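## Task

Remove the yellow sponge from the closet and set it down on the desk. The robot must not tip over or finish leaning; the sponge has to rest on the desk by itself at the end, not be held there by the robot.

## Robot and tools

ROBOT. A Hello Robot Stretch 4 with one arm: an omni-wheel base, a lift sliding up a mast, a telescoping arm reaching forward, a three-joint wrist (yaw, pitch, roll) and a two-finger gripper. It stands about 1.6 m tall; the base rim lies within 0.23 m of the base origin. Loose objects may occasionally get nudged by something other than the robot.

FRAMES. Base frame: origin on the floor below the base centre, x forward, y left, z up. hand_pose, a point between the open fingertips, is reported in this frame and may be somewhat inaccurate; with all wrist joints at zero its axes line up with the base axes. The odometry frame is the base frame as it was when the scene began.

TOOLS.
execute_actions(actions, cameras): actions is a list holding one action or nothing (empty list just reports state and images). An action may contain "base", "joints", or both, plus optional "pace" and "contact_limits"; alternatively it holds only {"end_of_arm": "enable_torque"}, which re-powers wrist or gripper motors that shut off, leaving them holding in place. Motions in one action begin together and may finish at different moments.
- base: exactly one relative offset from where the base last reported itself: {"translate_m": d} straight drive in metres, positive forward, -2 to 2; {"strafe_m": d} sideways in metres, positive left, -2 to 2; {"rotate_rad": d} spin in place in radians, positive counter-clockwise seen from above, -3.2 to 3.2.
- joints: a dictionary of absolute targets by name: lift_m 0 to 1.2 (m); arm_m 0 to 0.55 (m extension); wrist_yaw_rad -1.134 to 4.276 (0 points ahead, positive turns left, 3.14 is stowed back; beyond 3.4 the arm may obstruct); wrist_pitch_rad -1.117 to 4.259 (0 level, 1.57 pointing down); wrist_roll_rad -1.117 to 4.259 (0 keeps fingers level, positive is clockwise viewed from behind); gripper_m -0.038 to 0.141 (fingertip gap in m; negative means fingers press together). Done tolerances: lift and arm ±0.004, yaw ±0.02, pitch ±0.05, roll ±0.02, gripper ±0.004. Out-of-range joint targets are clipped to the limit and reported; any other bad value or unknown key rejects the whole call with no motion.
- pace: "slow", "default", "fast", "max". Base top speeds 0.1/0.3/0.4/0.6 m/s and 1/2/3/4 rad/s; with lift above 0.2 these shrink, down to 0.3 m/s and 1 rad/s at lift 1.2. Wrist speed is unaffected by pace.
- contact_limits: only {"arm_m": v}, v from 0 (gentlest) to 0.75 (firmest), default 0.5; the arm stops when it pushes harder.
- cameras: list from head_camera, head_left_camera, head_right_camera, wrist_camera, all; omitted/null/["all"] gives all, [] gives none.
Any joint or the base left out of an action may keep pushing toward an earlier target without the status showing it. If a result reports a stop, the remaining execute_actions, wait and finished_scene calls in that same reply are skipped.
wait(seconds): 0 to 10 s with nothing new commanded; returns state and images.
zoom_image(camera, region): enlarges [x0, y0, x1, y1] pixels (top-left origin, at most 504x504) of that camera's most recent full image.
finished_scene(scene): ends the numbered scene irreversibly and reports success; the next task appears in its result. The goal must hold on its own after the robot's last command.

CAMERAS. head_camera (420x560) sits atop the mast facing forward and down; rotate the base to look around. head_left_camera and head_right_camera (420x672 fisheyes) look more steeply down on either side and show the base and arm. wrist_camera (616x392) looks along the fingers, fingertips near the bottom of the frame.

RESULT LINES. pictures: camera order of returned images. base_status / joint_status: how each motion ended: "done" (for the base, wheels turned the commanded amount, slip included), "off_target" (stopped short, may still push), "contact_stop_at_<key>" (blocked; that part holds or, for lift, arm or wheels, goes slack), "limit_stop_at_<name>" (built-in limit), "time_out", "torque_fault". After these last kinds the old target is dropped. on_its_own: things not commanded this call; "held at" is a held target, not a position. lidar_m: 12 horizontal distances in 30-degree sectors, first straight ahead, counter-clockwise (4th left, 7th behind, 10th right); "-" means nothing seen or closer than 0.25 m; it sees from about 0.15 m up, so table tops register; it misses glass, thin legs, much behind. wrist_depth_mm: 7x7 median depths, 100 to 2000 mm, "-" unknown; robot body visible. base_odometry: wheel-count pose, heading -3.142 to 3.142; if turned_by_wheels and turned_by_imu differ by over ~0.1 rad the base hit something or slipped. base_tilt: degrees, forward and right positive, offset up to ~1.5. motor_effort: percent of max, positive toward larger joint values, bracket is noisy peak; for wheel_0/1/2 positive turns the base right. Effort at rest outside normal range suggests pushing or a load.

GRIPPING. Command gripper_m smaller than the object; squeezing tighter pulls it toward the wrist (up to about a third of the shortfall), opening pushes it out. Gripper reading and "done" do not confirm a hold; a firm grip shows as a clear gripper effort change when commanding 0 or above. If fingertips jam on a surface below, raise the lift.

AVOID. Tilt above 6 degrees triggers limit_stop_at_tilt, leaving lift, arm and wheels slack. Don't drive or turn carrying over 1 kg with arm_m above 0.2, especially fast; steady pushes or pulls, high gripper or high contact limit also risk tipping. Pressing the gripper into things, or over ~2 kg in a level gripper, causes a wrist torque_fault (send enable_torque). Tilting up (pitch below -0.2) with roll below -0.4 or above 4 can cause limit_stop_at_own_body. To unfold at the start, send lift_m 0.4 with wrist_yaw_rad 0 together. Avoid drops, slams, hard hits and hard pushes.

Each tool is called by a JSON object that holds its "fn" and its "kwargs".

## Session

{"fn": "execute_actions", "kwargs": {"actions": []}}

Scene clock: 0.00 s.
base_odometry: x=+0.000 y=+0.000 heading=+0.000 (m, m, rad; odometry frame)
turned_by_wheels: +0.000 (rad since the last result)
turned_by_imu: +0.000 (rad since the last result)
base_tilt: forward=-0.7 right=+0.2 (deg)
lidar_m: 1.54 1.97 2.21 2.30 2.33 2.15 2.22 1.92 0.99 1.01 1.30 1.48
base_status: not commanded
joint_positions: lift_m=+0.269 arm_m=+0.000 wrist_yaw_rad=+3.118 wrist_pitch_rad=-0.010 wrist_roll_rad=+0.006 gripper_m=+0.057
joint_status: not commanded
motor_effort: lift_m=+18 arm_m=-1 wrist_yaw_rad=-1 wrist_pitch_rad=-5 wrist_roll_rad=-1 gripper_m=-5 wheel_0=+0 wheel_1=+0 wheel_2=+0 (%)
hand_pose: x=-0.1154 y=+0.0941 z=+0.4501 quat_wxyz=(+0.012, +0.005, +0.003, +1.000) (m; base frame)
wrist_depth_mm: - 142 - - - - 1863 / - 121 146 - - - 1921 / - 118 146 - - - 1863 / - 140 195 - - - 1921 / 205 - - - - - 1983 / 220 1756 205 1618 198 1464 1499 / 220 1118 1060 112 1060 976 1025
pictures: head_camera, head_left_camera, head_right_camera, wrist_camera
Images, in order (width x height): head_camera 420x560, head_left_camera 420x672, head_right_camera 420x672, wrist_camera 616x392.

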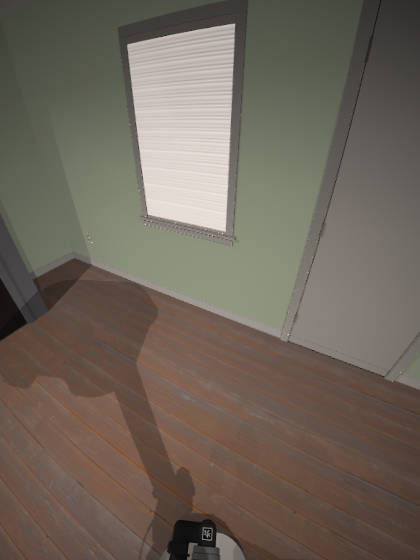

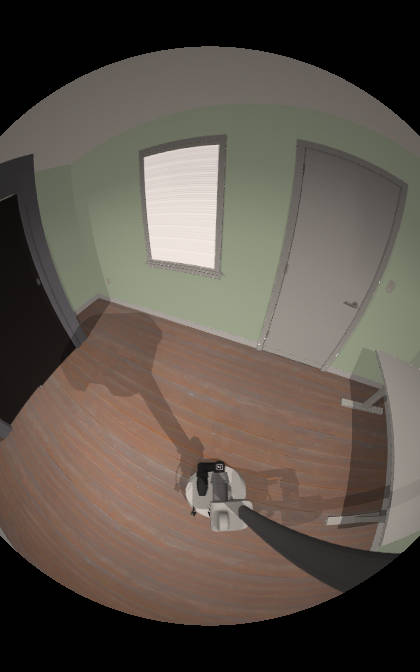

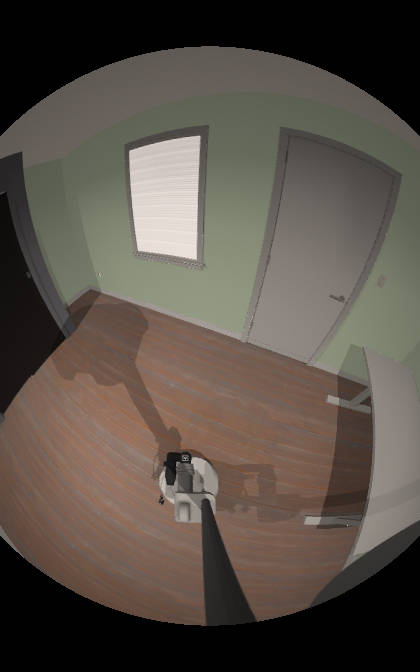

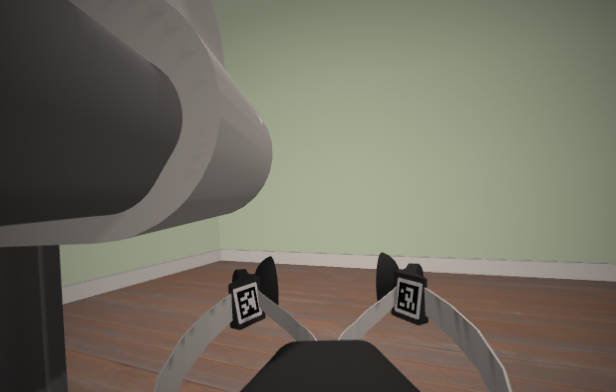

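Closet with a dark door on the left, perhaps. Turn left.

{"fn": "execute_actions", "kwargs": {"actions": [{"base":{"rotate_rad":1.3},"joints":{"lift_m":0.4,"wrist_yaw_rad":0}}]}}

Scene clock: 3.13 s.
base_odometry: x=+0.000 y=+0.000 heading=+1.299 (m, m, rad; odometry frame)
turned_by_wheels: +1.299 (rad since the last result)
turned_by_imu: +1.327 (rad since the last result)
base_tilt: forward=-0.7 right=+0.2 (deg)
lidar_m: 2.18 2.45 2.16 2.14 2.20 0.97 0.95 1.09 1.51 1.49 1.70 2.21
base_status: done
joint_positions: lift_m=+0.400 arm_m=+0.000 wrist_yaw_rad=+0.000 wrist_pitch_rad=-0.010 wrist_roll_rad=+0.006 gripper_m=+0.057
joint_status: all done
motor_effort: lift_m=+22(24) arm_m=-1(1) wrist_yaw_rad=-2(7) wrist_pitch_rad=-6(5) wrist_roll_rad=+0(1) gripper_m=-5(4) wheel_0=-4(7) wheel_1=-3(7) wheel_2=-4(8) (%)
hand_pose: x=+0.4595 y=-0.0873 z=+0.5808 quat_wxyz=(+1.000, +0.003, -0.005, +0.000) (m; base frame)
wrist_depth_mm: - - - - 1983 1863 - / - - - - 1983 1863 - / - - - - 1983 1921 - / - - - - 1983 1921 - / - - - - 1983 1863 - / - - 204 - 198 1863 1756 / 1464 1430 1308 112 1366 1229 1255
pictures: head_camera, head_left_camera, head_right_camera, wrist_camera
Images, in order (width x height): head_camera 420x560, head_left_camera 420x672, head_right_camera 420x672, wrist_camera 616x392.

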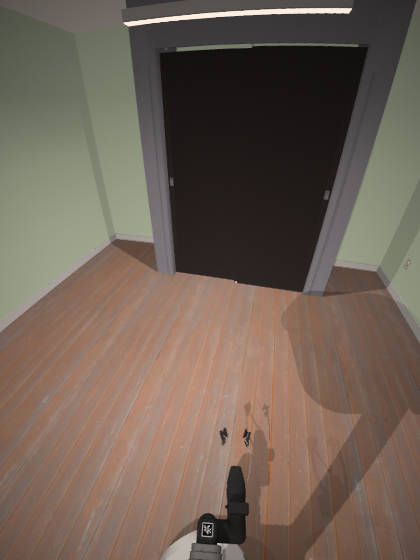

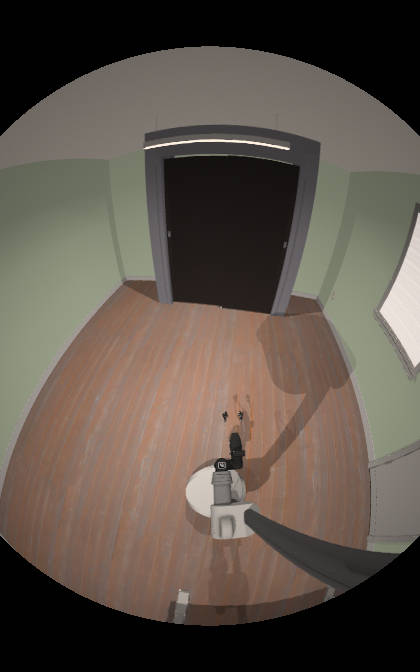

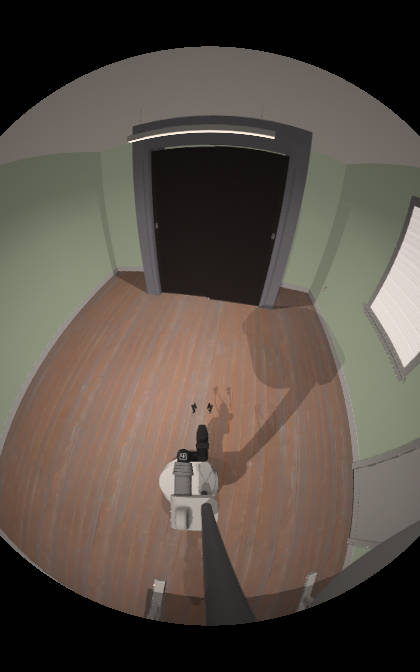

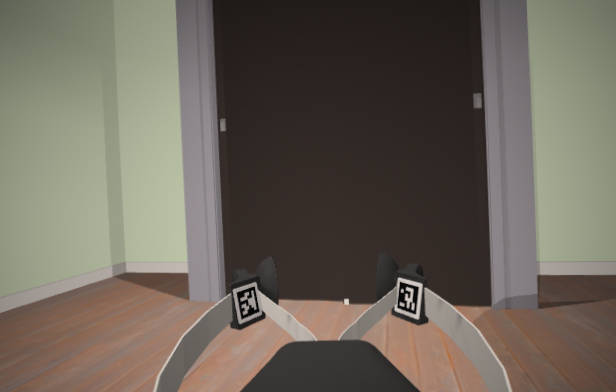

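{"fn": "execute_actions", "kwargs": {"actions": [{"base":{"rotate_rad":-0.15}}]}}

{"fn": "execute_actions", "kwargs": {"actions": [{"base":{"translate_m":1.3},"joints":{"lift_m":0.8}}]}}

Scene clock: 5.07 s.
base_odometry: x=+0.000 y=+0.000 heading=+1.150 (m, m, rad; odometry frame)
turned_by_wheels: -0.150 (rad since the last result)
turned_by_imu: -0.152 (rad since the last result)
base_tilt: forward=-0.7 right=+0.2 (deg)
lidar_m: 2.19 2.35 2.23 2.17 2.29 1.84 0.97 1.04 1.42 1.51 1.60 2.23
base_status: done
joint_positions: lift_m=+0.400 arm_m=+0.000 wrist_yaw_rad=+0.000 wrist_pitch_rad=-0.010 wrist_roll_rad=+0.006 gripper_m=+0.057
joint_status: not commanded
motor_effort: lift_m=+22(22) arm_m=-1(1) wrist_yaw_rad=-3(2) wrist_pitch_rad=-6(6) wrist_roll_rad=+0(1) gripper_m=-5(3) wheel_0=+2(7) wheel_1=+2(8) wheel_2=+1(10) (%)
hand_pose: x=+0.4594 y=-0.0874 z=+0.5808 quat_wxyz=(+1.000, +0.003, -0.005, +0.000) (m; base frame)
wrist_depth_mm: - - - - - - - / - - - - - - - / - - - - - - - / - - - - - - - / - - - - - - - / - - 206 1921 198 1863 1863 / 1430 1430 1308 112 1366 1205 1281
pictures: head_camera, head_left_camera, head_right_camera, wrist_camera
Images, in order (width x height): head_camera 420x560, head_left_camera 420x672, head_right_camera 420x672, wrist_camera 616x392.

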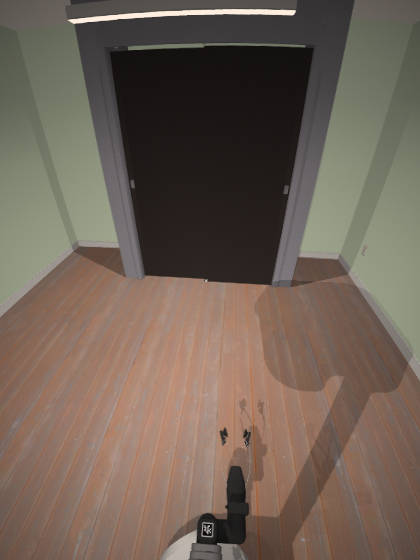

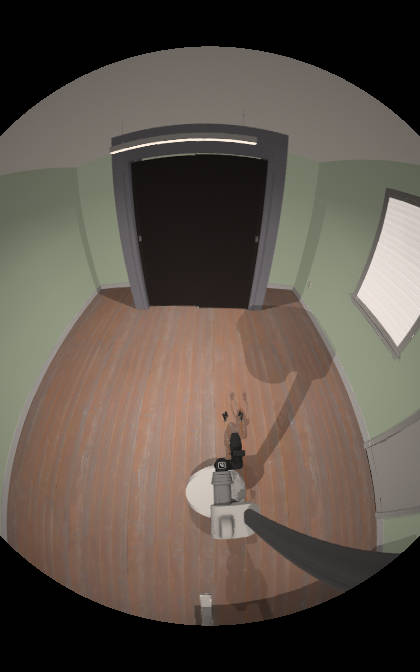

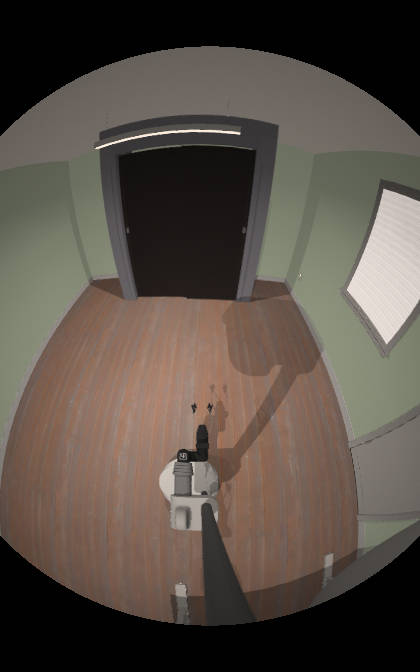

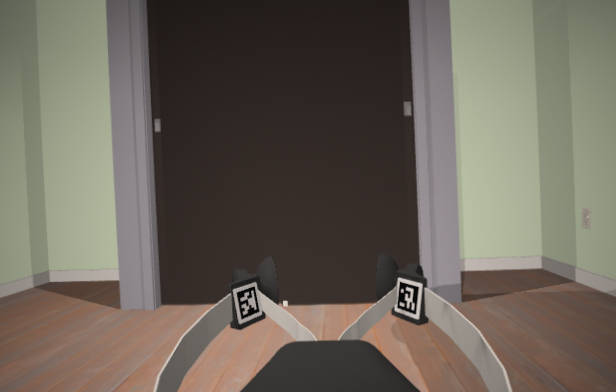

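Scene clock: 10.90 s.
base_odometry: x=+0.531 y=+1.186 heading=+1.150 (m, m, rad; odometry frame)
turned_by_wheels: +0.000 (rad since the last result)
turned_by_imu: -0.001 (rad since the last result)
base_tilt: forward=-0.7 right=+0.2 (deg)
lidar_m: 0.90 1.00 1.29 2.14 2.24 3.14 3.09 2.18 1.59 1.53 1.65 0.93
base_status: done
joint_positions: lift_m=+0.800 arm_m=+0.000 wrist_yaw_rad=+0.000 wrist_pitch_rad=-0.010 wrist_roll_rad=+0.006 gripper_m=+0.057
joint_status: all done
motor_effort: lift_m=+21(24) arm_m=-1(1) wrist_yaw_rad=-1(3) wrist_pitch_rad=-6(5) wrist_roll_rad=-1(0) gripper_m=-5(3) wheel_0=+2(9) wheel_1=+2(6) wheel_2=-2(13) (%)
hand_pose: x=+0.4594 y=-0.0874 z=+0.9809 quat_wxyz=(+1.000, +0.003, -0.005, +0.000) (m; base frame)
wrist_depth_mm: 798 778 723 699 707 691 683 / 798 798 723 715 707 683 683 / 809 788 732 707 699 691 691 / 809 788 732 723 707 691 691 / 798 798 732 723 699 691 683 / 798 788 205 715 198 707 691 / 809 798 732 112 707 699 691
pictures: head_camera, head_left_camera, head_right_camera, wrist_camera
Images, in order (width x height): head_camera 420x560, head_left_camera 420x672, head_right_camera 420x672, wrist_camera 616x392.

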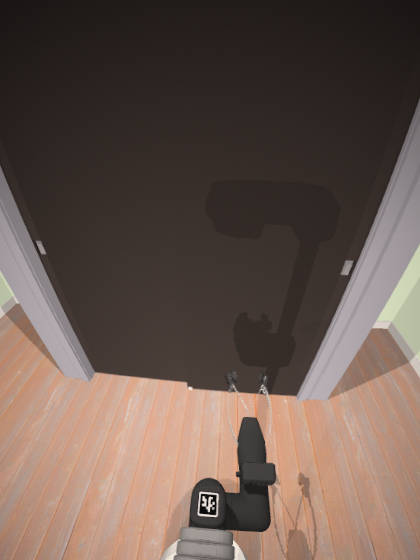

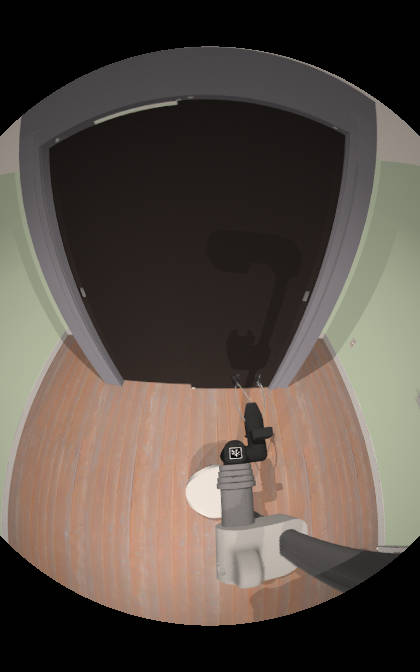

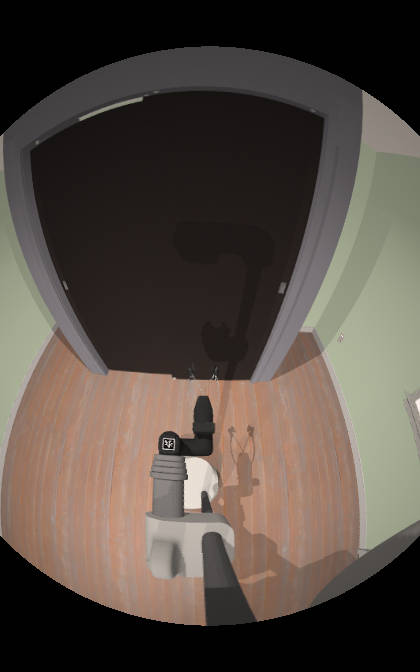

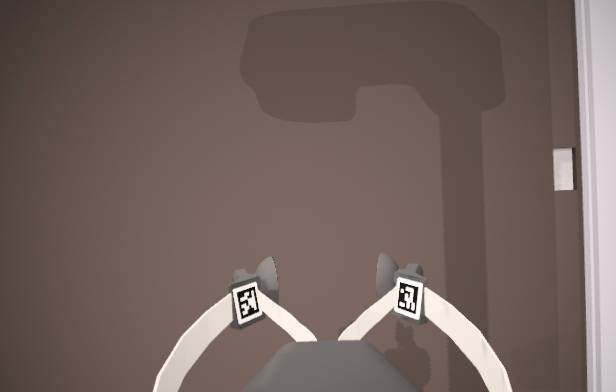

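{"fn": "execute_actions", "kwargs": {"actions": [{"base":{"strafe_m":-0.42}}], "cameras": ["wrist_camera","head_camera"]}}

Scene clock: 15.27 s.
base_odometry: x=+0.915 y=+1.015 heading=+1.150 (m, m, rad; odometry frame)
turned_by_wheels: +0.000 (rad since the last result)
turned_by_imu: +0.000 (rad since the last result)
base_tilt: forward=-0.6 right=+0.2 (deg)
lidar_m: 0.89 0.96 1.39 2.59 2.65 3.20 3.15 1.65 1.15 1.09 1.18 0.92
base_status: done
joint_positions: lift_m=+0.800 arm_m=+0.000 wrist_yaw_rad=+0.000 wrist_pitch_rad=-0.010 wrist_roll_rad=+0.006 gripper_m=+0.057
joint_status: not commanded
motor_effort: lift_m=+20(21) arm_m=-1(0) wrist_yaw_rad=+0(3) wrist_pitch_rad=-6(6) wrist_roll_rad=-2(2) gripper_m=-4(4) wheel_0=+2(13) wheel_1=-1(11) wheel_2=+0(1) (%)
hand_pose: x=+0.4594 y=-0.0874 z=+0.9809 quat_wxyz=(+1.000, +0.003, -0.005, +0.000) (m; base frame)
wrist_depth_mm: 732 741 715 715 668 1397 1397 / 759 732 723 715 683 1397 1397 / 750 732 723 715 683 1397 1366 / 759 732 723 723 683 1397 1397 / 750 750 732 715 683 1397 1397 / 750 741 205 723 198 1397 1430 / 759 750 723 112 691 676 1397
pictures: head_camera, wrist_camera
Images, in order (width x height): head_camera 420x560, wrist_camera 616x392.

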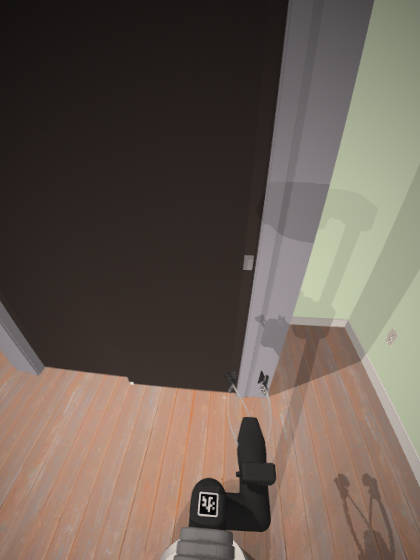

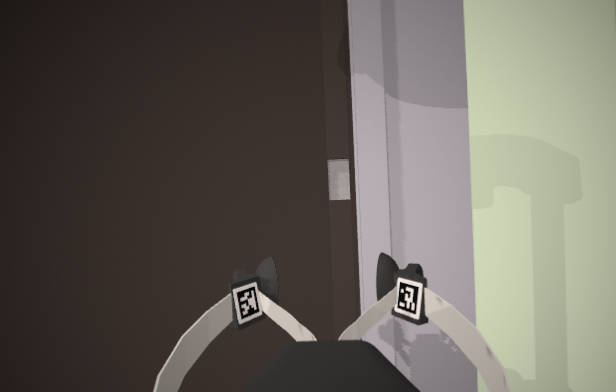

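{"fn": "execute_actions", "kwargs": {"actions": [{"joints":{"arm_m":0.4,"gripper_m":0.0,"lift_m":0.86}}], "cameras": ["wrist_camera"]}}

Scene clock: 19.50 s.
base_odometry: x=+0.915 y=+1.015 heading=+1.150 (m, m, rad; odometry frame)
turned_by_wheels: +0.000 (rad since the last result)
turned_by_imu: +0.001 (rad since the last result)
base_tilt: forward=-0.7 right=+0.1 (deg)
lidar_m: 0.88 0.92 1.38 2.55 2.69 3.21 3.12 1.61 1.17 1.10 1.18 0.94
base_status: not commanded
joint_positions: lift_m=+0.860 arm_m=+0.399 wrist_yaw_rad=+0.000 wrist_pitch_rad=-0.010 wrist_roll_rad=+0.006 gripper_m=+0.000
joint_status: all done
motor_effort: lift_m=+22(23) arm_m=+5(1) wrist_yaw_rad=-3(0) wrist_pitch_rad=-5(6) wrist_roll_rad=-1(1) gripper_m=-7(3) wheel_0=+2(2) wheel_1=-1(1) wheel_2=-1(0) (%)
hand_pose: x=+0.8586 y=-0.0874 z=+1.0408 quat_wxyz=(+1.000, +0.003, -0.005, +0.000) (m; base frame)
wrist_depth_mm: 319 314 307 301 279 277 274 / 320 315 310 304 283 276 274 / 324 314 310 304 283 276 273 / 322 315 312 306 286 278 277 / 324 317 314 307 294 279 276 / 325 319 312 206 187 279 277 / 325 320 312 112 271 271 278
pictures: wrist_camera
Images, in order (width x height): wrist_camera 616x392.

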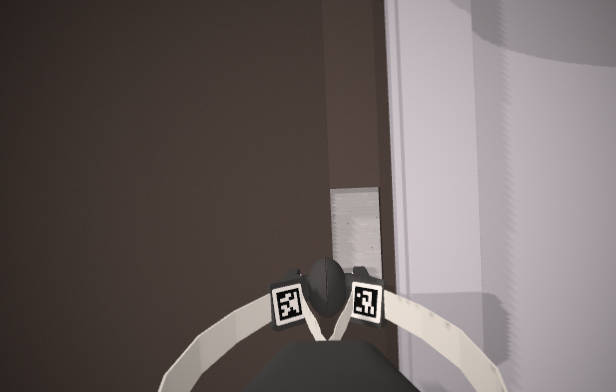

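{"fn": "execute_actions", "kwargs": {"actions": [{"base":{"strafe_m":-0.02},"joints":{"arm_m":0.52},"contact_limits":{"arm_m":0.3},"pace":"slow"}], "cameras": ["wrist_camera"]}}

{"fn": "execute_actions", "kwargs": {"actions": [{"base":{"strafe_m":0.3},"pace":"slow"}], "cameras": ["wrist_camera","head_camera"]}}

Scene clock: 22.87 s.
base_odometry: x=+0.933 y=+1.006 heading=+1.149 (m, m, rad; odometry frame)
turned_by_wheels: +0.000 (rad since the last result)
turned_by_imu: +0.007 (rad since the last result)
base_tilt: forward=-0.7 right=+0.3 (deg)
lidar_m: 0.88 0.93 1.41 2.59 2.67 3.17 3.09 1.58 1.11 1.08 1.15 0.91
base_status: done
joint_positions: lift_m=+0.860 arm_m=+0.475 wrist_yaw_rad=-0.002 wrist_pitch_rad=-0.010 wrist_roll_rad=+0.006 gripper_m=+0.000
joint_status: arm_m contact_stop (moved +0.075 of +0.121)
on_its_own: arm_m is slack since a contact_stop (your +0.520 is given up)
motor_effort: lift_m=+21(22) arm_m=+0(14) wrist_yaw_rad=+6(25) wrist_pitch_rad=-6(9) wrist_roll_rad=-2(0) gripper_m=-4(7) wheel_0=-1(9) wheel_1=+1(5) wheel_2=-3(10) (%)
contact_limits: arm_m 0.3
hand_pose: x=+0.9338 y=-0.0881 z=+1.0409 quat_wxyz=(+1.000, +0.003, -0.005, -0.001) (m; base frame)
wrist_depth_mm: 241 237 234 229 208 193 202 / 243 238 235 231 208 193 203 / 243 238 234 231 209 193 204 / 244 239 236 233 211 194 205 / 245 241 237 235 216 195 204 / 247 241 236 204 186 194 205 / 247 243 236 112 196 194 206
pictures: wrist_camera
Images, in order (width x height): wrist_camera 616x392.

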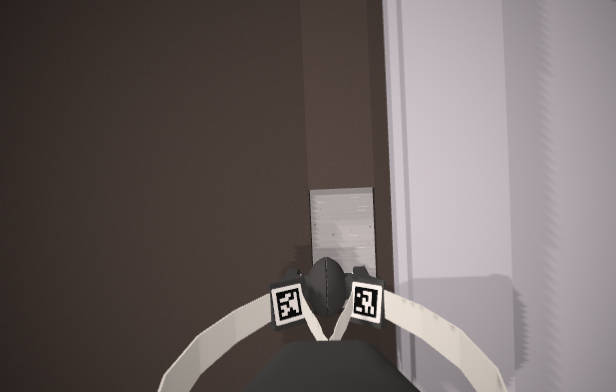

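not run: a stop came earlier in this reply.

{"fn": "execute_actions", "kwargs": {"actions": [{"base":{"strafe_m":0.3},"joints":{"arm_m":0.5},"pace":"slow"}], "cameras": ["wrist_camera","head_camera"]}}

Scene clock: 27.90 s.
base_odometry: x=+0.659 y=+1.129 heading=+1.148 (m, m, rad; odometry frame)
turned_by_wheels: -0.001 (rad since the last result)
turned_by_imu: -0.241 (rad since the last result)
base_tilt: forward=-2.2 right=+1.0 (deg)
lidar_m: 0.85 0.88 1.08 2.36 2.39 2.82 2.73 2.34 1.52 1.30 1.30 0.98
base_status: done
joint_positions: lift_m=+0.860 arm_m=+0.498 wrist_yaw_rad=-0.019 wrist_pitch_rad=-0.015 wrist_roll_rad=+0.006 gripper_m=+0.000
joint_status: all done
on_its_own: wrist_yaw_rad is at rest, and its effort (+53) is outside its rest range (-13 to +13)
motor_effort: lift_m=+19(21) arm_m=+10(19) wrist_yaw_rad=+53(76) wrist_pitch_rad=+9(39) wrist_roll_rad=+0(1) gripper_m=-3(7) wheel_0=-4(5) wheel_1=+2(10) wheel_2=-16(18) (%)
hand_pose: x=+0.9559 y=-0.0929 z=+1.0424 quat_wxyz=(+1.000, +0.003, -0.008, -0.010) (m; base frame)
wrist_depth_mm: 201 209 218 228 208 231 241 / 200 209 217 228 207 230 240 / 200 207 217 227 207 230 238 / 198 206 216 224 206 228 236 / 198 205 215 223 204 227 236 / 197 205 211 194 187 226 236 / 196 204 211 112 202 206 236
pictures: head_camera, wrist_camera
Images, in order (width x height): head_camera 420x560, wrist_camera 616x392.

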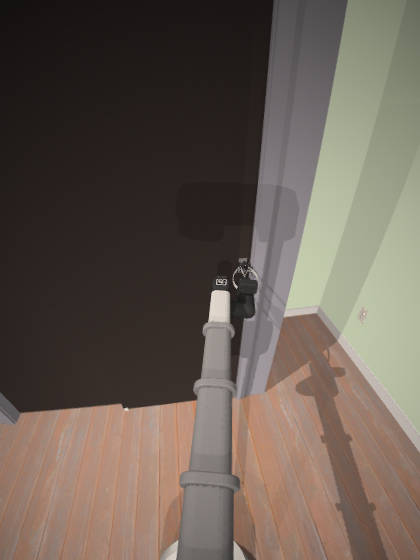

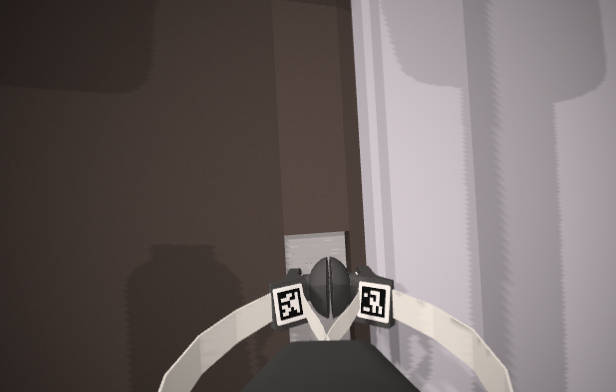

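{"fn": "execute_actions", "kwargs": {"actions": [{"base":{"rotate_rad":0.29},"joints":{"arm_m":0.0}}], "cameras": ["wrist_camera","head_camera"]}}

Scene clock: 31.97 s.
base_odometry: x=+0.686 y=+1.121 heading=+1.367 (m, m, rad; odometry frame)
turned_by_wheels: +0.219 (rad since the last result)
turned_by_imu: +0.080 (rad since the last result)
base_tilt: forward=-0.7 right=+0.2 (deg)
lidar_m: 0.80 0.84 1.11 2.45 2.47 3.10 3.17 2.13 1.38 1.21 1.27 0.89
base_status: rotate_rad contact_stop (by the wheels' count: +0.219 of +0.290)
joint_positions: lift_m=+0.860 arm_m=+0.001 wrist_yaw_rad=+0.000 wrist_pitch_rad=-0.010 wrist_roll_rad=+0.006 gripper_m=+0.000
joint_status: all done
on_its_own: the wheels are slack since a contact_stop
motor_effort: lift_m=+18(19) arm_m=-4(5) wrist_yaw_rad=-1(96) wrist_pitch_rad=-6(27) wrist_roll_rad=+0(2) gripper_m=-6(7) wheel_0=+0(2) wheel_1=+0(17) wheel_2=+0(34) (%)
hand_pose: x=+0.4602 y=-0.0874 z=+1.0411 quat_wxyz=(+1.000, +0.003, -0.005, +0.000) (m; base frame)
wrist_depth_mm: 621 627 640 640 647 1464 1430 / 615 627 640 654 647 1430 1430 / 621 634 647 654 654 1464 1499 / 615 627 647 661 654 1464 1499 / 615 634 647 647 661 1464 1464 / 615 634 647 204 187 1499 1499 / 621 634 647 112 661 676 1499
pictures: head_camera, wrist_camera
Images, in order (width x height): head_camera 420x560, wrist_camera 616x392.

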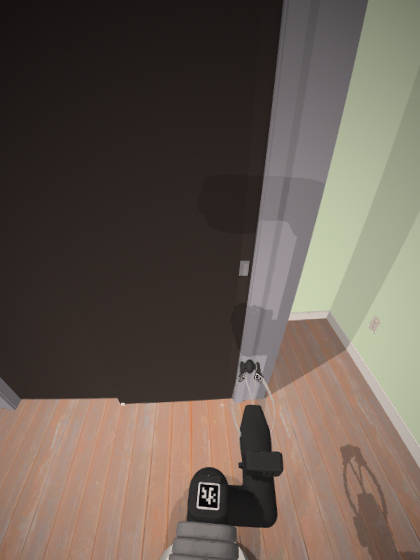

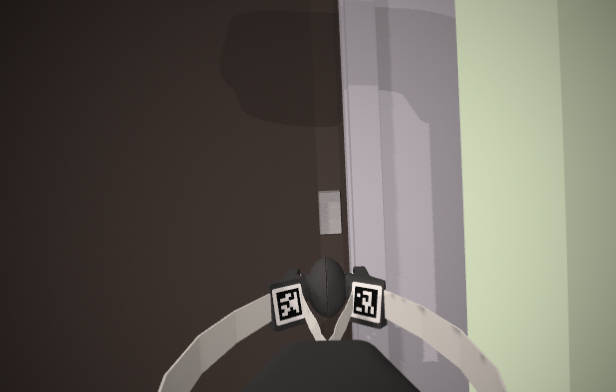

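{"fn": "execute_actions", "kwargs": {"actions": [{"base":{"strafe_m":-0.6}}], "cameras": []}}

{"fn": "execute_actions", "kwargs": {"actions": [{"base":{"rotate_rad":0.62}}], "cameras": ["wrist_camera","head_camera"]}}

Scene clock: 41.37 s.
base_odometry: x=+1.274 y=+0.999 heading=+1.367 (m, m, rad; odometry frame)
turned_by_wheels: +0.000 (rad since the last result)
turned_by_imu: -0.002 (rad since the last result)
base_tilt: forward=-0.6 right=+0.2 (deg)
lidar_m: 1.17 0.90 1.17 3.03 3.07 3.38 2.79 1.16 0.66 0.60 0.61 0.83
base_status: done
joint_positions: lift_m=+0.860 arm_m=+0.001 wrist_yaw_rad=+0.000 wrist_pitch_rad=-0.010 wrist_roll_rad=+0.006 gripper_m=+0.000
joint_status: not commanded
motor_effort: lift_m=+18(18) arm_m=-4(4) wrist_yaw_rad=-1(2) wrist_pitch_rad=-7(6) wrist_roll_rad=+0(0) gripper_m=-6(5) wheel_0=+0(10) wheel_1=+0(9) wheel_2=+0(0) (%)
hand_pose: x=+0.4602 y=-0.0874 z=+1.0411 quat_wxyz=(+1.000, +0.003, -0.005, +0.000) (m; base frame)
wrist_depth_mm: 683 699 1397 1499 1499 976 691 / 683 691 1464 1537 1499 976 699 / 683 699 1464 1499 1499 1008 715 / 683 691 1464 1537 1537 1008 715 / 683 699 1499 1499 1537 1025 723 / 683 691 1138 206 186 1025 723 / 699 707 1160 112 1537 878 741
pictures: none
No camera images: the call's "cameras" was empty. Leave "cameras" out to get every camera's image.

Scene clock: 42.77 s.
base_odometry: x=+1.274 y=+0.999 heading=+1.986 (m, m, rad; odometry frame)
turned_by_wheels: +0.619 (rad since the last result)
turned_by_imu: +0.632 (rad since the last result)
base_tilt: forward=-0.7 right=+0.2 (deg)
lidar_m: 0.93 1.30 3.04 3.09 2.43 2.23 1.00 0.66 0.62 0.66 0.89 0.94
base_status: done
joint_positions: lift_m=+0.860 arm_m=+0.001 wrist_yaw_rad=+0.000 wrist_pitch_rad=-0.010 wrist_roll_rad=+0.006 gripper_m=+0.000
joint_status: not commanded
motor_effort: lift_m=+18(18) arm_m=-4(4) wrist_yaw_rad=-1(2) wrist_pitch_rad=-5(6) wrist_roll_rad=+0(1) gripper_m=-6(6) wheel_0=-3(6) wheel_1=-1(8) wheel_2=-5(9) (%)
hand_pose: x=+0.4602 y=-0.0874 z=+1.0411 quat_wxyz=(+1.000, +0.003, -0.005, +0.000) (m; base frame)
wrist_depth_mm: 1499 1118 931 820 691 1205 1205 / 1537 1160 960 820 699 1205 1182 / 1537 1138 946 820 707 1229 1205 / 1537 1160 960 820 707 1229 1205 / 1537 1182 976 831 723 1160 1160 / 1499 1255 976 206 187 1138 1205 / 1576 1281 931 112 699 676 1229
pictures: head_camera, wrist_camera
Images, in order (width x height): head_camera 420x560, wrist_camera 616x392.

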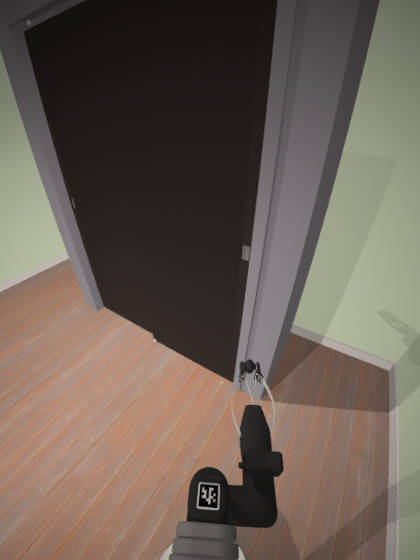

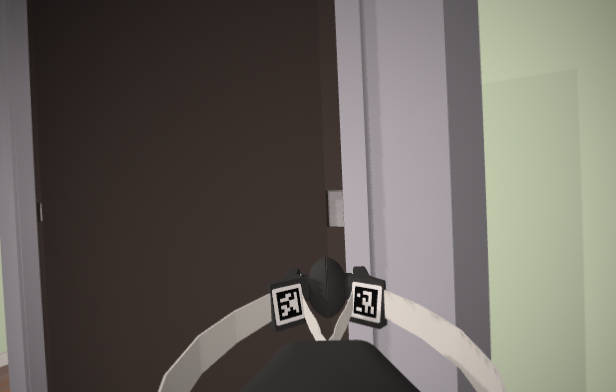

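{"fn": "execute_actions", "kwargs": {"actions": [{"base":{"translate_m":0.25},"joints":{"wrist_yaw_rad":0.06}}], "cameras": []}}

{"fn": "execute_actions", "kwargs": {"actions": [{"joints":{"arm_m":0.55},"contact_limits":{"arm_m":0.6},"pace":"slow"}], "cameras": ["wrist_camera","head_camera"]}}

Scene clock: 46.37 s.
base_odometry: x=+1.173 y=+1.228 heading=+1.986 (m, m, rad; odometry frame)
turned_by_wheels: +0.000 (rad since the last result)
turned_by_imu: +0.001 (rad since the last result)
base_tilt: forward=-0.7 right=+0.1 (deg)
lidar_m: 0.71 0.97 2.92 3.01 2.66 2.47 1.14 0.79 0.75 0.79 1.06 0.67
base_status: done
joint_positions: lift_m=+0.860 arm_m=+0.001 wrist_yaw_rad=+0.060 wrist_pitch_rad=-0.010 wrist_roll_rad=+0.006 gripper_m=+0.000
joint_status: all done
motor_effort: lift_m=+18(17) arm_m=-4(4) wrist_yaw_rad=-2(5) wrist_pitch_rad=-7(5) wrist_roll_rad=-1(1) gripper_m=-8(7) wheel_0=+2(6) wheel_1=+0(5) wheel_2=-2(13) (%)
hand_pose: x=+0.4649 y=-0.0700 z=+1.0411 quat_wxyz=(+1.000, +0.003, -0.005, +0.030) (m; base frame)
wrist_depth_mm: 1205 820 676 569 462 418 946 / 1229 854 691 569 459 418 917 / 1255 842 699 585 466 427 676 / 1255 854 699 580 466 427 676 / 1255 866 699 580 473 427 676 / 1281 878 707 205 186 427 691 / 1308 891 654 112 466 410 691
pictures: none
No camera images: the call's "cameras" was empty. Leave "cameras" out to get every camera's image.

Scene clock: 53.17 s.
base_odometry: x=+1.173 y=+1.228 heading=+1.988 (m, m, rad; odometry frame)
turned_by_wheels: +0.002 (rad since the last result)
turned_by_imu: +0.237 (rad since the last result)
base_tilt: forward=-0.7 right=+0.2 (deg)
lidar_m: 0.95 1.39 2.90 3.25 2.40 1.92 0.94 0.78 0.77 0.89 1.46 0.70
base_status: not commanded
joint_positions: lift_m=+0.860 arm_m=+0.548 wrist_yaw_rad=+0.071 wrist_pitch_rad=-0.011 wrist_roll_rad=+0.006 gripper_m=+0.000
joint_status: all done
on_its_own: wrist_yaw_rad is at rest, and its effort (-32) is outside its rest range (-13 to +13)
motor_effort: lift_m=+18(18) arm_m=+11(18) wrist_yaw_rad=-32(70) wrist_pitch_rad=-4(27) wrist_roll_rad=+0(0) gripper_m=-8(11) wheel_0=+14(19) wheel_1=+8(13) wheel_2=+2(18) (%)
contact_limits: arm_m 0.6
hand_pose: x=+1.0128 y=-0.0668 z=+1.0412 quat_wxyz=(+0.999, +0.003, -0.005, +0.035) (m; base frame)
wrist_depth_mm: 1042 473 304 224 683 798 715 / 1042 480 307 226 946 854 723 / 1078 488 312 229 221 798 691 / 1042 500 317 240 219 866 732 / 1983 517 322 239 219 866 741 / 1983 530 188 193 182 732 715 / 1983 549 315 112 217 477 504
pictures: head_camera, wrist_camera
Images, in order (width x height): head_camera 420x560, wrist_camera 616x392.

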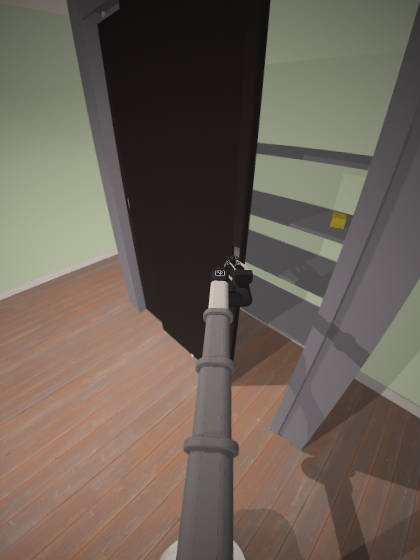

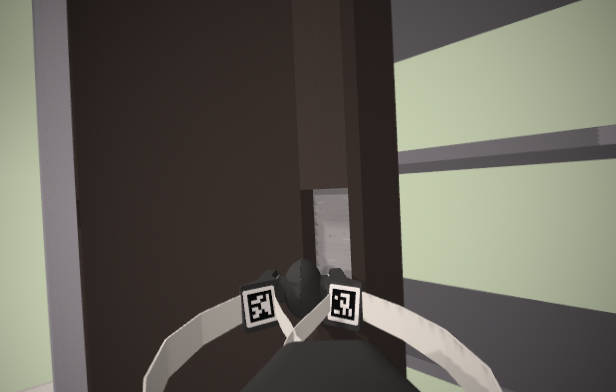

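It opened, and the sponge is visible. Retract and face the closet.

{"fn": "execute_actions", "kwargs": {"actions": [{"joints":{"arm_m":0.0,"wrist_yaw_rad":0,"gripper_m":0.12}}], "cameras": []}}

{"fn": "execute_actions", "kwargs": {"actions": [{"base":{"rotate_rad":-0.75}}], "cameras": ["wrist_camera","head_camera"]}}

Scene clock: 57.27 s.
base_odometry: x=+1.173 y=+1.228 heading=+1.986 (m, m, rad; odometry frame)
turned_by_wheels: -0.002 (rad since the last result)
turned_by_imu: -0.001 (rad since the last result)
base_tilt: forward=-0.7 right=+0.2 (deg)
lidar_m: 0.92 1.36 2.91 3.20 2.45 1.92 0.95 0.80 0.78 0.90 1.49 0.74
base_status: not commanded
joint_positions: lift_m=+0.860 arm_m=+0.001 wrist_yaw_rad=+0.000 wrist_pitch_rad=-0.010 wrist_roll_rad=+0.006 gripper_m=+0.120
joint_status: all done
motor_effort: lift_m=+18(18) arm_m=-4(13) wrist_yaw_rad=-1(80) wrist_pitch_rad=-6(6) wrist_roll_rad=+1(1) gripper_m=-3(8) wheel_0=+0(22) wheel_1=-1(11) wheel_2=+3(16) (%)
hand_pose: x=+0.4602 y=-0.0874 z=+1.0411 quat_wxyz=(+1.000, +0.003, -0.005, +0.000) (m; base frame)
wrist_depth_mm: - 1537 1008 768 1430 946 439 / - 1537 1008 768 1229 1160 442 / - 1537 1008 788 1464 1255 449 / - 1537 1025 798 1430 1229 449 / - 1537 991 798 1397 1205 452 / - 1537 206 778 1397 798 452 / - 1618 1078 112 1336 1182 455
pictures: none
No camera images: the call's "cameras" was empty. Leave "cameras" out to get every camera's image.

Scene clock: 58.77 s.
base_odometry: x=+1.173 y=+1.228 heading=+1.237 (m, m, rad; odometry frame)
turned_by_wheels: -0.750 (rad since the last result)
turned_by_imu: -0.765 (rad since the last result)
base_tilt: forward=-0.7 right=+0.2 (deg)
lidar_m: 0.73 0.77 1.05 2.89 2.96 3.37 2.91 1.22 0.82 0.75 0.84 1.13
base_status: done
joint_positions: lift_m=+0.860 arm_m=+0.001 wrist_yaw_rad=+0.000 wrist_pitch_rad=-0.010 wrist_roll_rad=+0.006 gripper_m=+0.120
joint_status: not commanded
motor_effort: lift_m=+18(18) arm_m=-4(4) wrist_yaw_rad=-2(0) wrist_pitch_rad=-6(6) wrist_roll_rad=-1(0) gripper_m=+0(1) wheel_0=+2(8) wheel_1=+1(8) wheel_2=+1(9) (%)
hand_pose: x=+0.4602 y=-0.0874 z=+1.0411 quat_wxyz=(+1.000, +0.003, -0.005, +0.000) (m; base frame)
wrist_depth_mm: 1336 559 559 1308 1308 1308 1042 / 1042 564 559 1336 1308 1336 1025 / 1336 559 559 1281 1308 1308 1078 / 1308 559 559 1308 1308 1308 1060 / 1336 559 564 1308 1308 1308 1078 / 1138 564 205 1308 1308 1336 1098 / 1366 559 564 112 1308 1336 1098
pictures: head_camera, wrist_camera
Images, in order (width x height): head_camera 420x560, wrist_camera 616x392.

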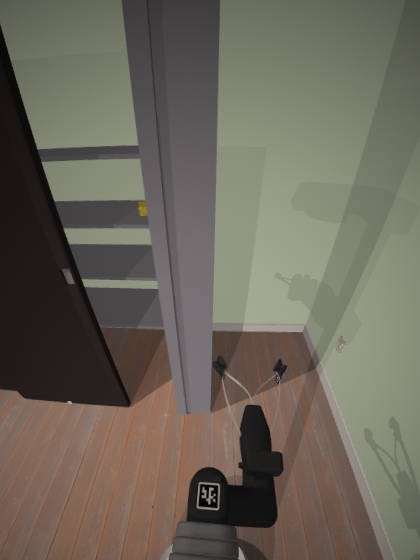

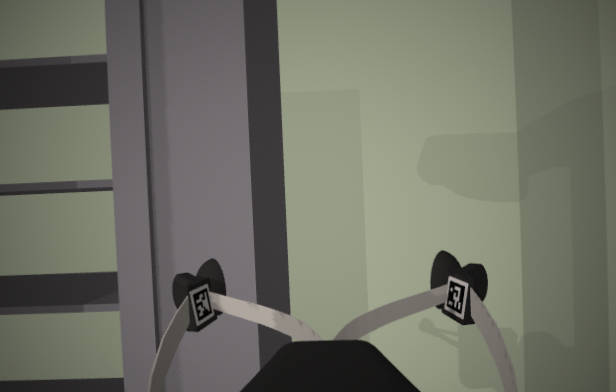

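{"fn": "execute_actions", "kwargs": {"actions": [{"base":{"strafe_m":0.5},"joints":{"lift_m":0.95}}], "cameras": ["wrist_camera","head_camera"]}}

Scene clock: 62.50 s.
base_odometry: x=+0.700 y=+1.392 heading=+1.236 (m, m, rad; odometry frame)
turned_by_wheels: +0.000 (rad since the last result)
turned_by_imu: +0.002 (rad since the last result)
base_tilt: forward=-0.7 right=+0.2 (deg)
lidar_m: 0.72 0.77 1.07 2.41 2.47 3.30 3.26 1.97 1.38 1.25 1.34 0.76
base_status: done
joint_positions: lift_m=+0.950 arm_m=+0.001 wrist_yaw_rad=+0.000 wrist_pitch_rad=-0.010 wrist_roll_rad=+0.006 gripper_m=+0.120
joint_status: all done
motor_effort: lift_m=+22(22) arm_m=-4(4) wrist_yaw_rad=-1(2) wrist_pitch_rad=-6(6) wrist_roll_rad=+0(1) gripper_m=-1(1) wheel_0=-3(15) wheel_1=+1(10) wheel_2=+0(0) (%)
hand_pose: x=+0.4602 y=-0.0874 z=+1.1308 quat_wxyz=(+1.000, +0.003, -0.005, +0.000) (m; base frame)
wrist_depth_mm: 554 554 559 1308 1182 525 525 / 554 554 554 1098 991 535 539 / 554 559 559 1281 1229 535 530 / 559 559 559 1308 1138 530 530 / 559 559 559 1308 1255 521 535 / 559 554 204 1098 878 521 535 / 564 564 564 112 1060 525 535
pictures: head_camera, wrist_camera
Images, in order (width x height): head_camera 420x560, wrist_camera 616x392.

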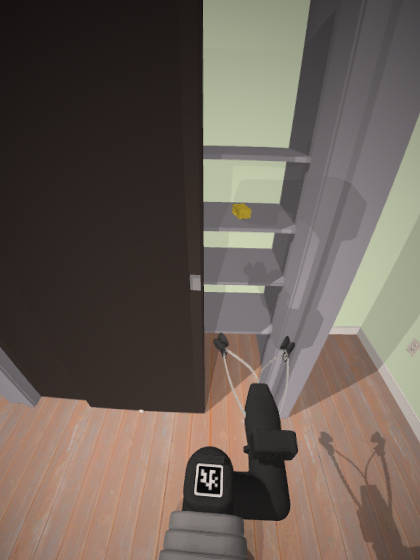

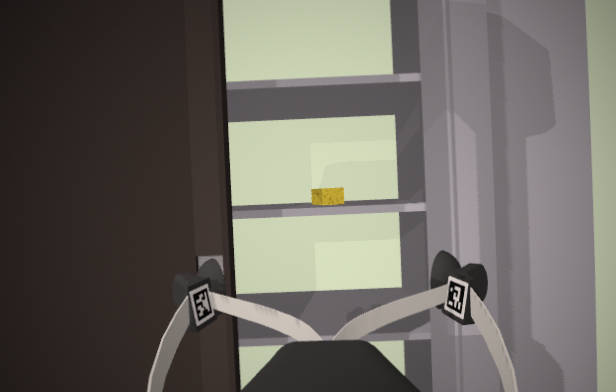

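{"fn": "execute_actions", "kwargs": {"actions": [{"base":{"translate_m":0.38},"joints":{"lift_m":1.0,"gripper_m":0.14,"arm_m":0.25}}], "cameras": ["wrist_camera"]}}

Scene clock: 67.47 s.
base_odometry: x=+0.825 y=+1.751 heading=+1.237 (m, m, rad; odometry frame)
turned_by_wheels: +0.000 (rad since the last result)
turned_by_imu: +0.000 (rad since the last result)
base_tilt: forward=-0.7 right=+0.2 (deg)
lidar_m: 0.36 0.38 0.52 1.23 2.48 3.31 3.70 1.96 1.35 1.26 0.55 0.39
base_status: done
joint_positions: lift_m=+1.000 arm_m=+0.249 wrist_yaw_rad=+0.000 wrist_pitch_rad=-0.010 wrist_roll_rad=+0.006 gripper_m=+0.140
joint_status: all done
motor_effort: lift_m=+22(23) arm_m=+4(4) wrist_yaw_rad=-2(1) wrist_pitch_rad=-5(6) wrist_roll_rad=-1(1) gripper_m=-2(1) wheel_0=+3(0) wheel_1=+2(7) wheel_2=-2(12) (%)
hand_pose: x=+0.7086 y=-0.0874 z=+1.1808 quat_wxyz=(+1.000, +0.003, -0.005, +0.000) (m; base frame)
wrist_depth_mm: 413 421 433 442 459 462 379 / 609 647 647 647 640 549 387 / 654 647 654 647 640 564 389 / 647 654 647 647 640 569 392 / 647 609 569 397 427 469 377 / 307 271 219 278 236 211 255 / 239 238 661 112 236 554 394
pictures: wrist_camera
Images, in order (width x height): wrist_camera 616x392.

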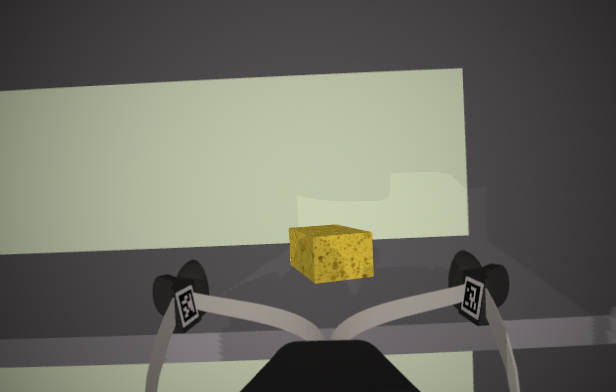

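{"fn": "execute_actions", "kwargs": {"actions": [{"joints":{"arm_m":0.46},"pace":"slow"}], "cameras": ["wrist_camera"]}}

{"fn": "execute_actions", "kwargs": {"actions": [{"joints":{"gripper_m":0.03}}], "cameras": ["wrist_camera"]}}

{"fn": "execute_actions", "kwargs": {"actions": [{"joints":{"lift_m":1.03}}], "cameras": []}}

{"fn": "execute_actions", "kwargs": {"actions": [{"joints":{"arm_m":0.0},"base":{"translate_m":-0.4}}], "cameras": ["wrist_camera"]}}

Scene clock: 75.43 s.
base_odometry: x=+0.825 y=+1.751 heading=+1.236 (m, m, rad; odometry frame)
turned_by_wheels: +0.000 (rad since the last result)
turned_by_imu: +0.026 (rad since the last result)
base_tilt: forward=-0.8 right=+0.1 (deg)
lidar_m: 0.36 0.39 0.54 1.32 2.49 3.36 3.72 1.91 1.34 1.27 0.54 0.45
base_status: not commanded
joint_positions: lift_m=+1.001 arm_m=+0.459 wrist_yaw_rad=+0.000 wrist_pitch_rad=-0.025 wrist_roll_rad=+0.008 gripper_m=+0.140
joint_status: all done
on_its_own: wrist_pitch_rad is at rest, and its effort (+37) is outside its rest range (-23 to +23)
motor_effort: lift_m=+4(22) arm_m=+4(15) wrist_yaw_rad=+0(39) wrist_pitch_rad=+37(42) wrist_roll_rad=-8(8) gripper_m=-2(1) wheel_0=+1(4) wheel_1=+0(12) wheel_2=-1(15) (%)
hand_pose: x=+0.9186 y=-0.0875 z=+1.1865 quat_wxyz=(+1.000, +0.004, -0.012, +0.000) (m; base frame)
wrist_depth_mm: 359 368 377 382 389 397 377 / 449 445 442 436 433 430 424 / 449 442 436 433 430 427 427 / 442 439 436 433 430 427 427 / 445 442 439 433 427 427 424 / 397 347 218 221 178 190 329 / 249 243 241 112 150 159 220
pictures: wrist_camera
Images, in order (width x height): wrist_camera 616x392.

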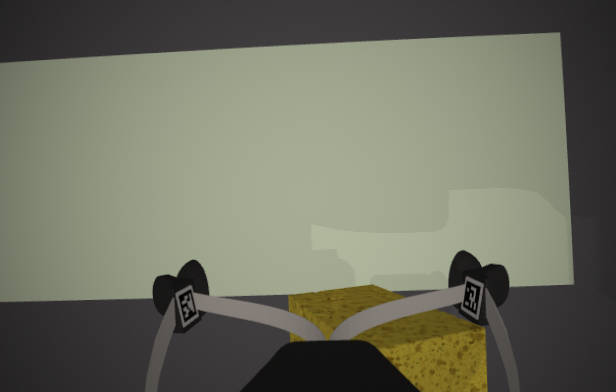

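Scene clock: 77.53 s.
base_odometry: x=+0.825 y=+1.751 heading=+1.236 (m, m, rad; odometry frame)
turned_by_wheels: +0.000 (rad since the last result)
turned_by_imu: +0.000 (rad since the last result)
base_tilt: forward=-0.7 right=+0.2 (deg)
lidar_m: 0.38 0.39 0.52 1.34 2.50 3.37 3.73 1.88 1.35 1.26 0.53 0.42
base_status: not commanded
joint_positions: lift_m=+1.001 arm_m=+0.459 wrist_yaw_rad=+0.000 wrist_pitch_rad=-0.026 wrist_roll_rad=+0.008 gripper_m=+0.030
joint_status: all done
on_its_own: wrist_pitch_rad is at rest, and its effort (+39) is outside its rest range (-23 to +23)
motor_effort: lift_m=+3(4) arm_m=+4(4) wrist_yaw_rad=+1(0) wrist_pitch_rad=+39(39) wrist_roll_rad=-6(8) gripper_m=-16(18) wheel_0=+1(1) wheel_1=+0(0) wheel_2=-1(1) (%)
hand_pose: x=+0.9186 y=-0.0875 z=+1.1868 quat_wxyz=(+1.000, +0.004, -0.013, +0.000) (m; base frame)
wrist_depth_mm: 357 366 375 382 389 397 377 / 449 445 442 436 433 430 427 / 449 445 442 433 430 427 430 / 445 442 436 433 430 427 424 / 439 436 436 436 424 424 424 / 399 387 192 204 186 307 329 / 250 230 238 112 150 212 220
pictures: wrist_camera
Images, in order (width x height): wrist_camera 616x392.

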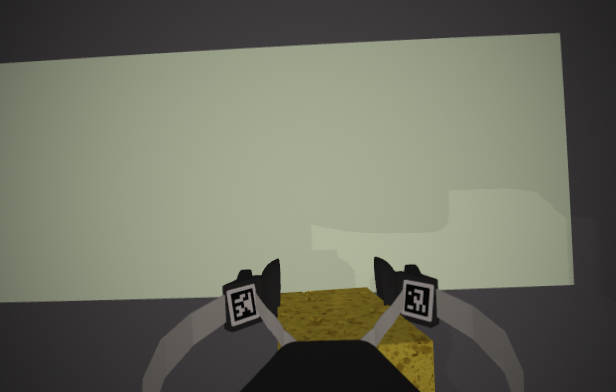

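Scene clock: 78.47 s.
base_odometry: x=+0.825 y=+1.751 heading=+1.236 (m, m, rad; odometry frame)
turned_by_wheels: +0.000 (rad since the last result)
turned_by_imu: +0.000 (rad since the last result)
base_tilt: forward=-0.7 right=+0.2 (deg)
lidar_m: 0.36 0.35 0.52 1.36 2.50 3.36 3.75 1.93 1.37 1.28 0.52 0.43
base_status: not commanded
joint_positions: lift_m=+1.030 arm_m=+0.459 wrist_yaw_rad=+0.000 wrist_pitch_rad=-0.010 wrist_roll_rad=+0.006 gripper_m=+0.030
joint_status: all done
motor_effort: lift_m=+22(22) arm_m=+4(4) wrist_yaw_rad=-1(0) wrist_pitch_rad=-6(40) wrist_roll_rad=-1(8) gripper_m=-18(17) wheel_0=+0(1) wheel_1=+0(0) wheel_2=-1(1) (%)
hand_pose: x=+0.9187 y=-0.0875 z=+1.2109 quat_wxyz=(+1.000, +0.003, -0.005, +0.000) (m; base frame)
wrist_depth_mm: 349 357 370 379 387 392 377 / 442 439 433 430 427 421 421 / 442 436 436 430 427 427 421 / 442 436 439 430 427 424 421 / 442 439 433 436 433 424 424 / 410 399 194 204 186 317 336 / 268 247 257 112 149 225 234
pictures: none
No camera images: the call's "cameras" was empty. Leave "cameras" out to get every camera's image.

Scene clock: 81.30 s.
base_odometry: x=+0.694 y=+1.373 heading=+1.236 (m, m, rad; odometry frame)
turned_by_wheels: +0.000 (rad since the last result)
turned_by_imu: +0.002 (rad since the last result)
base_tilt: forward=-0.7 right=+0.2 (deg)
lidar_m: 0.75 0.78 1.09 2.39 2.51 3.37 3.29 1.91 1.35 1.24 1.33 0.81
base_status: done
joint_positions: lift_m=+1.030 arm_m=+0.001 wrist_yaw_rad=+0.000 wrist_pitch_rad=-0.010 wrist_roll_rad=+0.006 gripper_m=+0.030
joint_status: all done
motor_effort: lift_m=+22(22) arm_m=-4(2) wrist_yaw_rad=-2(0) wrist_pitch_rad=-6(7) wrist_roll_rad=-1(2) gripper_m=-18(16) wheel_0=-3(8) wheel_1=-1(7) wheel_2=+2(12) (%)
hand_pose: x=+0.4602 y=-0.0875 z=+1.2108 quat_wxyz=(+1.000, +0.003, -0.005, +0.000) (m; base frame)
wrist_depth_mm: 585 569 569 1308 1281 539 539 / 580 585 569 1308 1281 544 539 / 591 580 574 1205 1078 539 535 / 585 580 574 1336 1281 544 539 / 585 585 585 1281 1042 544 544 / 585 585 194 204 187 539 549 / 585 585 585 112 149 535 544
pictures: wrist_camera
Images, in order (width x height): wrist_camera 616x392.

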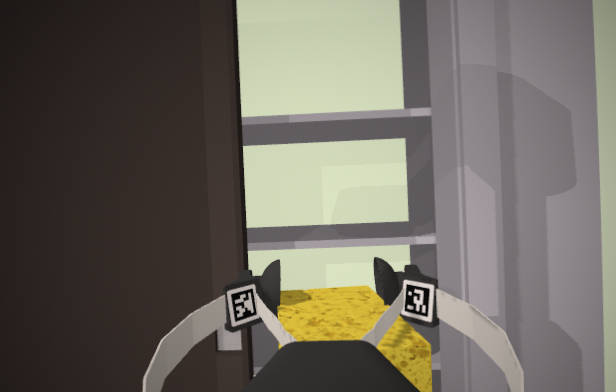

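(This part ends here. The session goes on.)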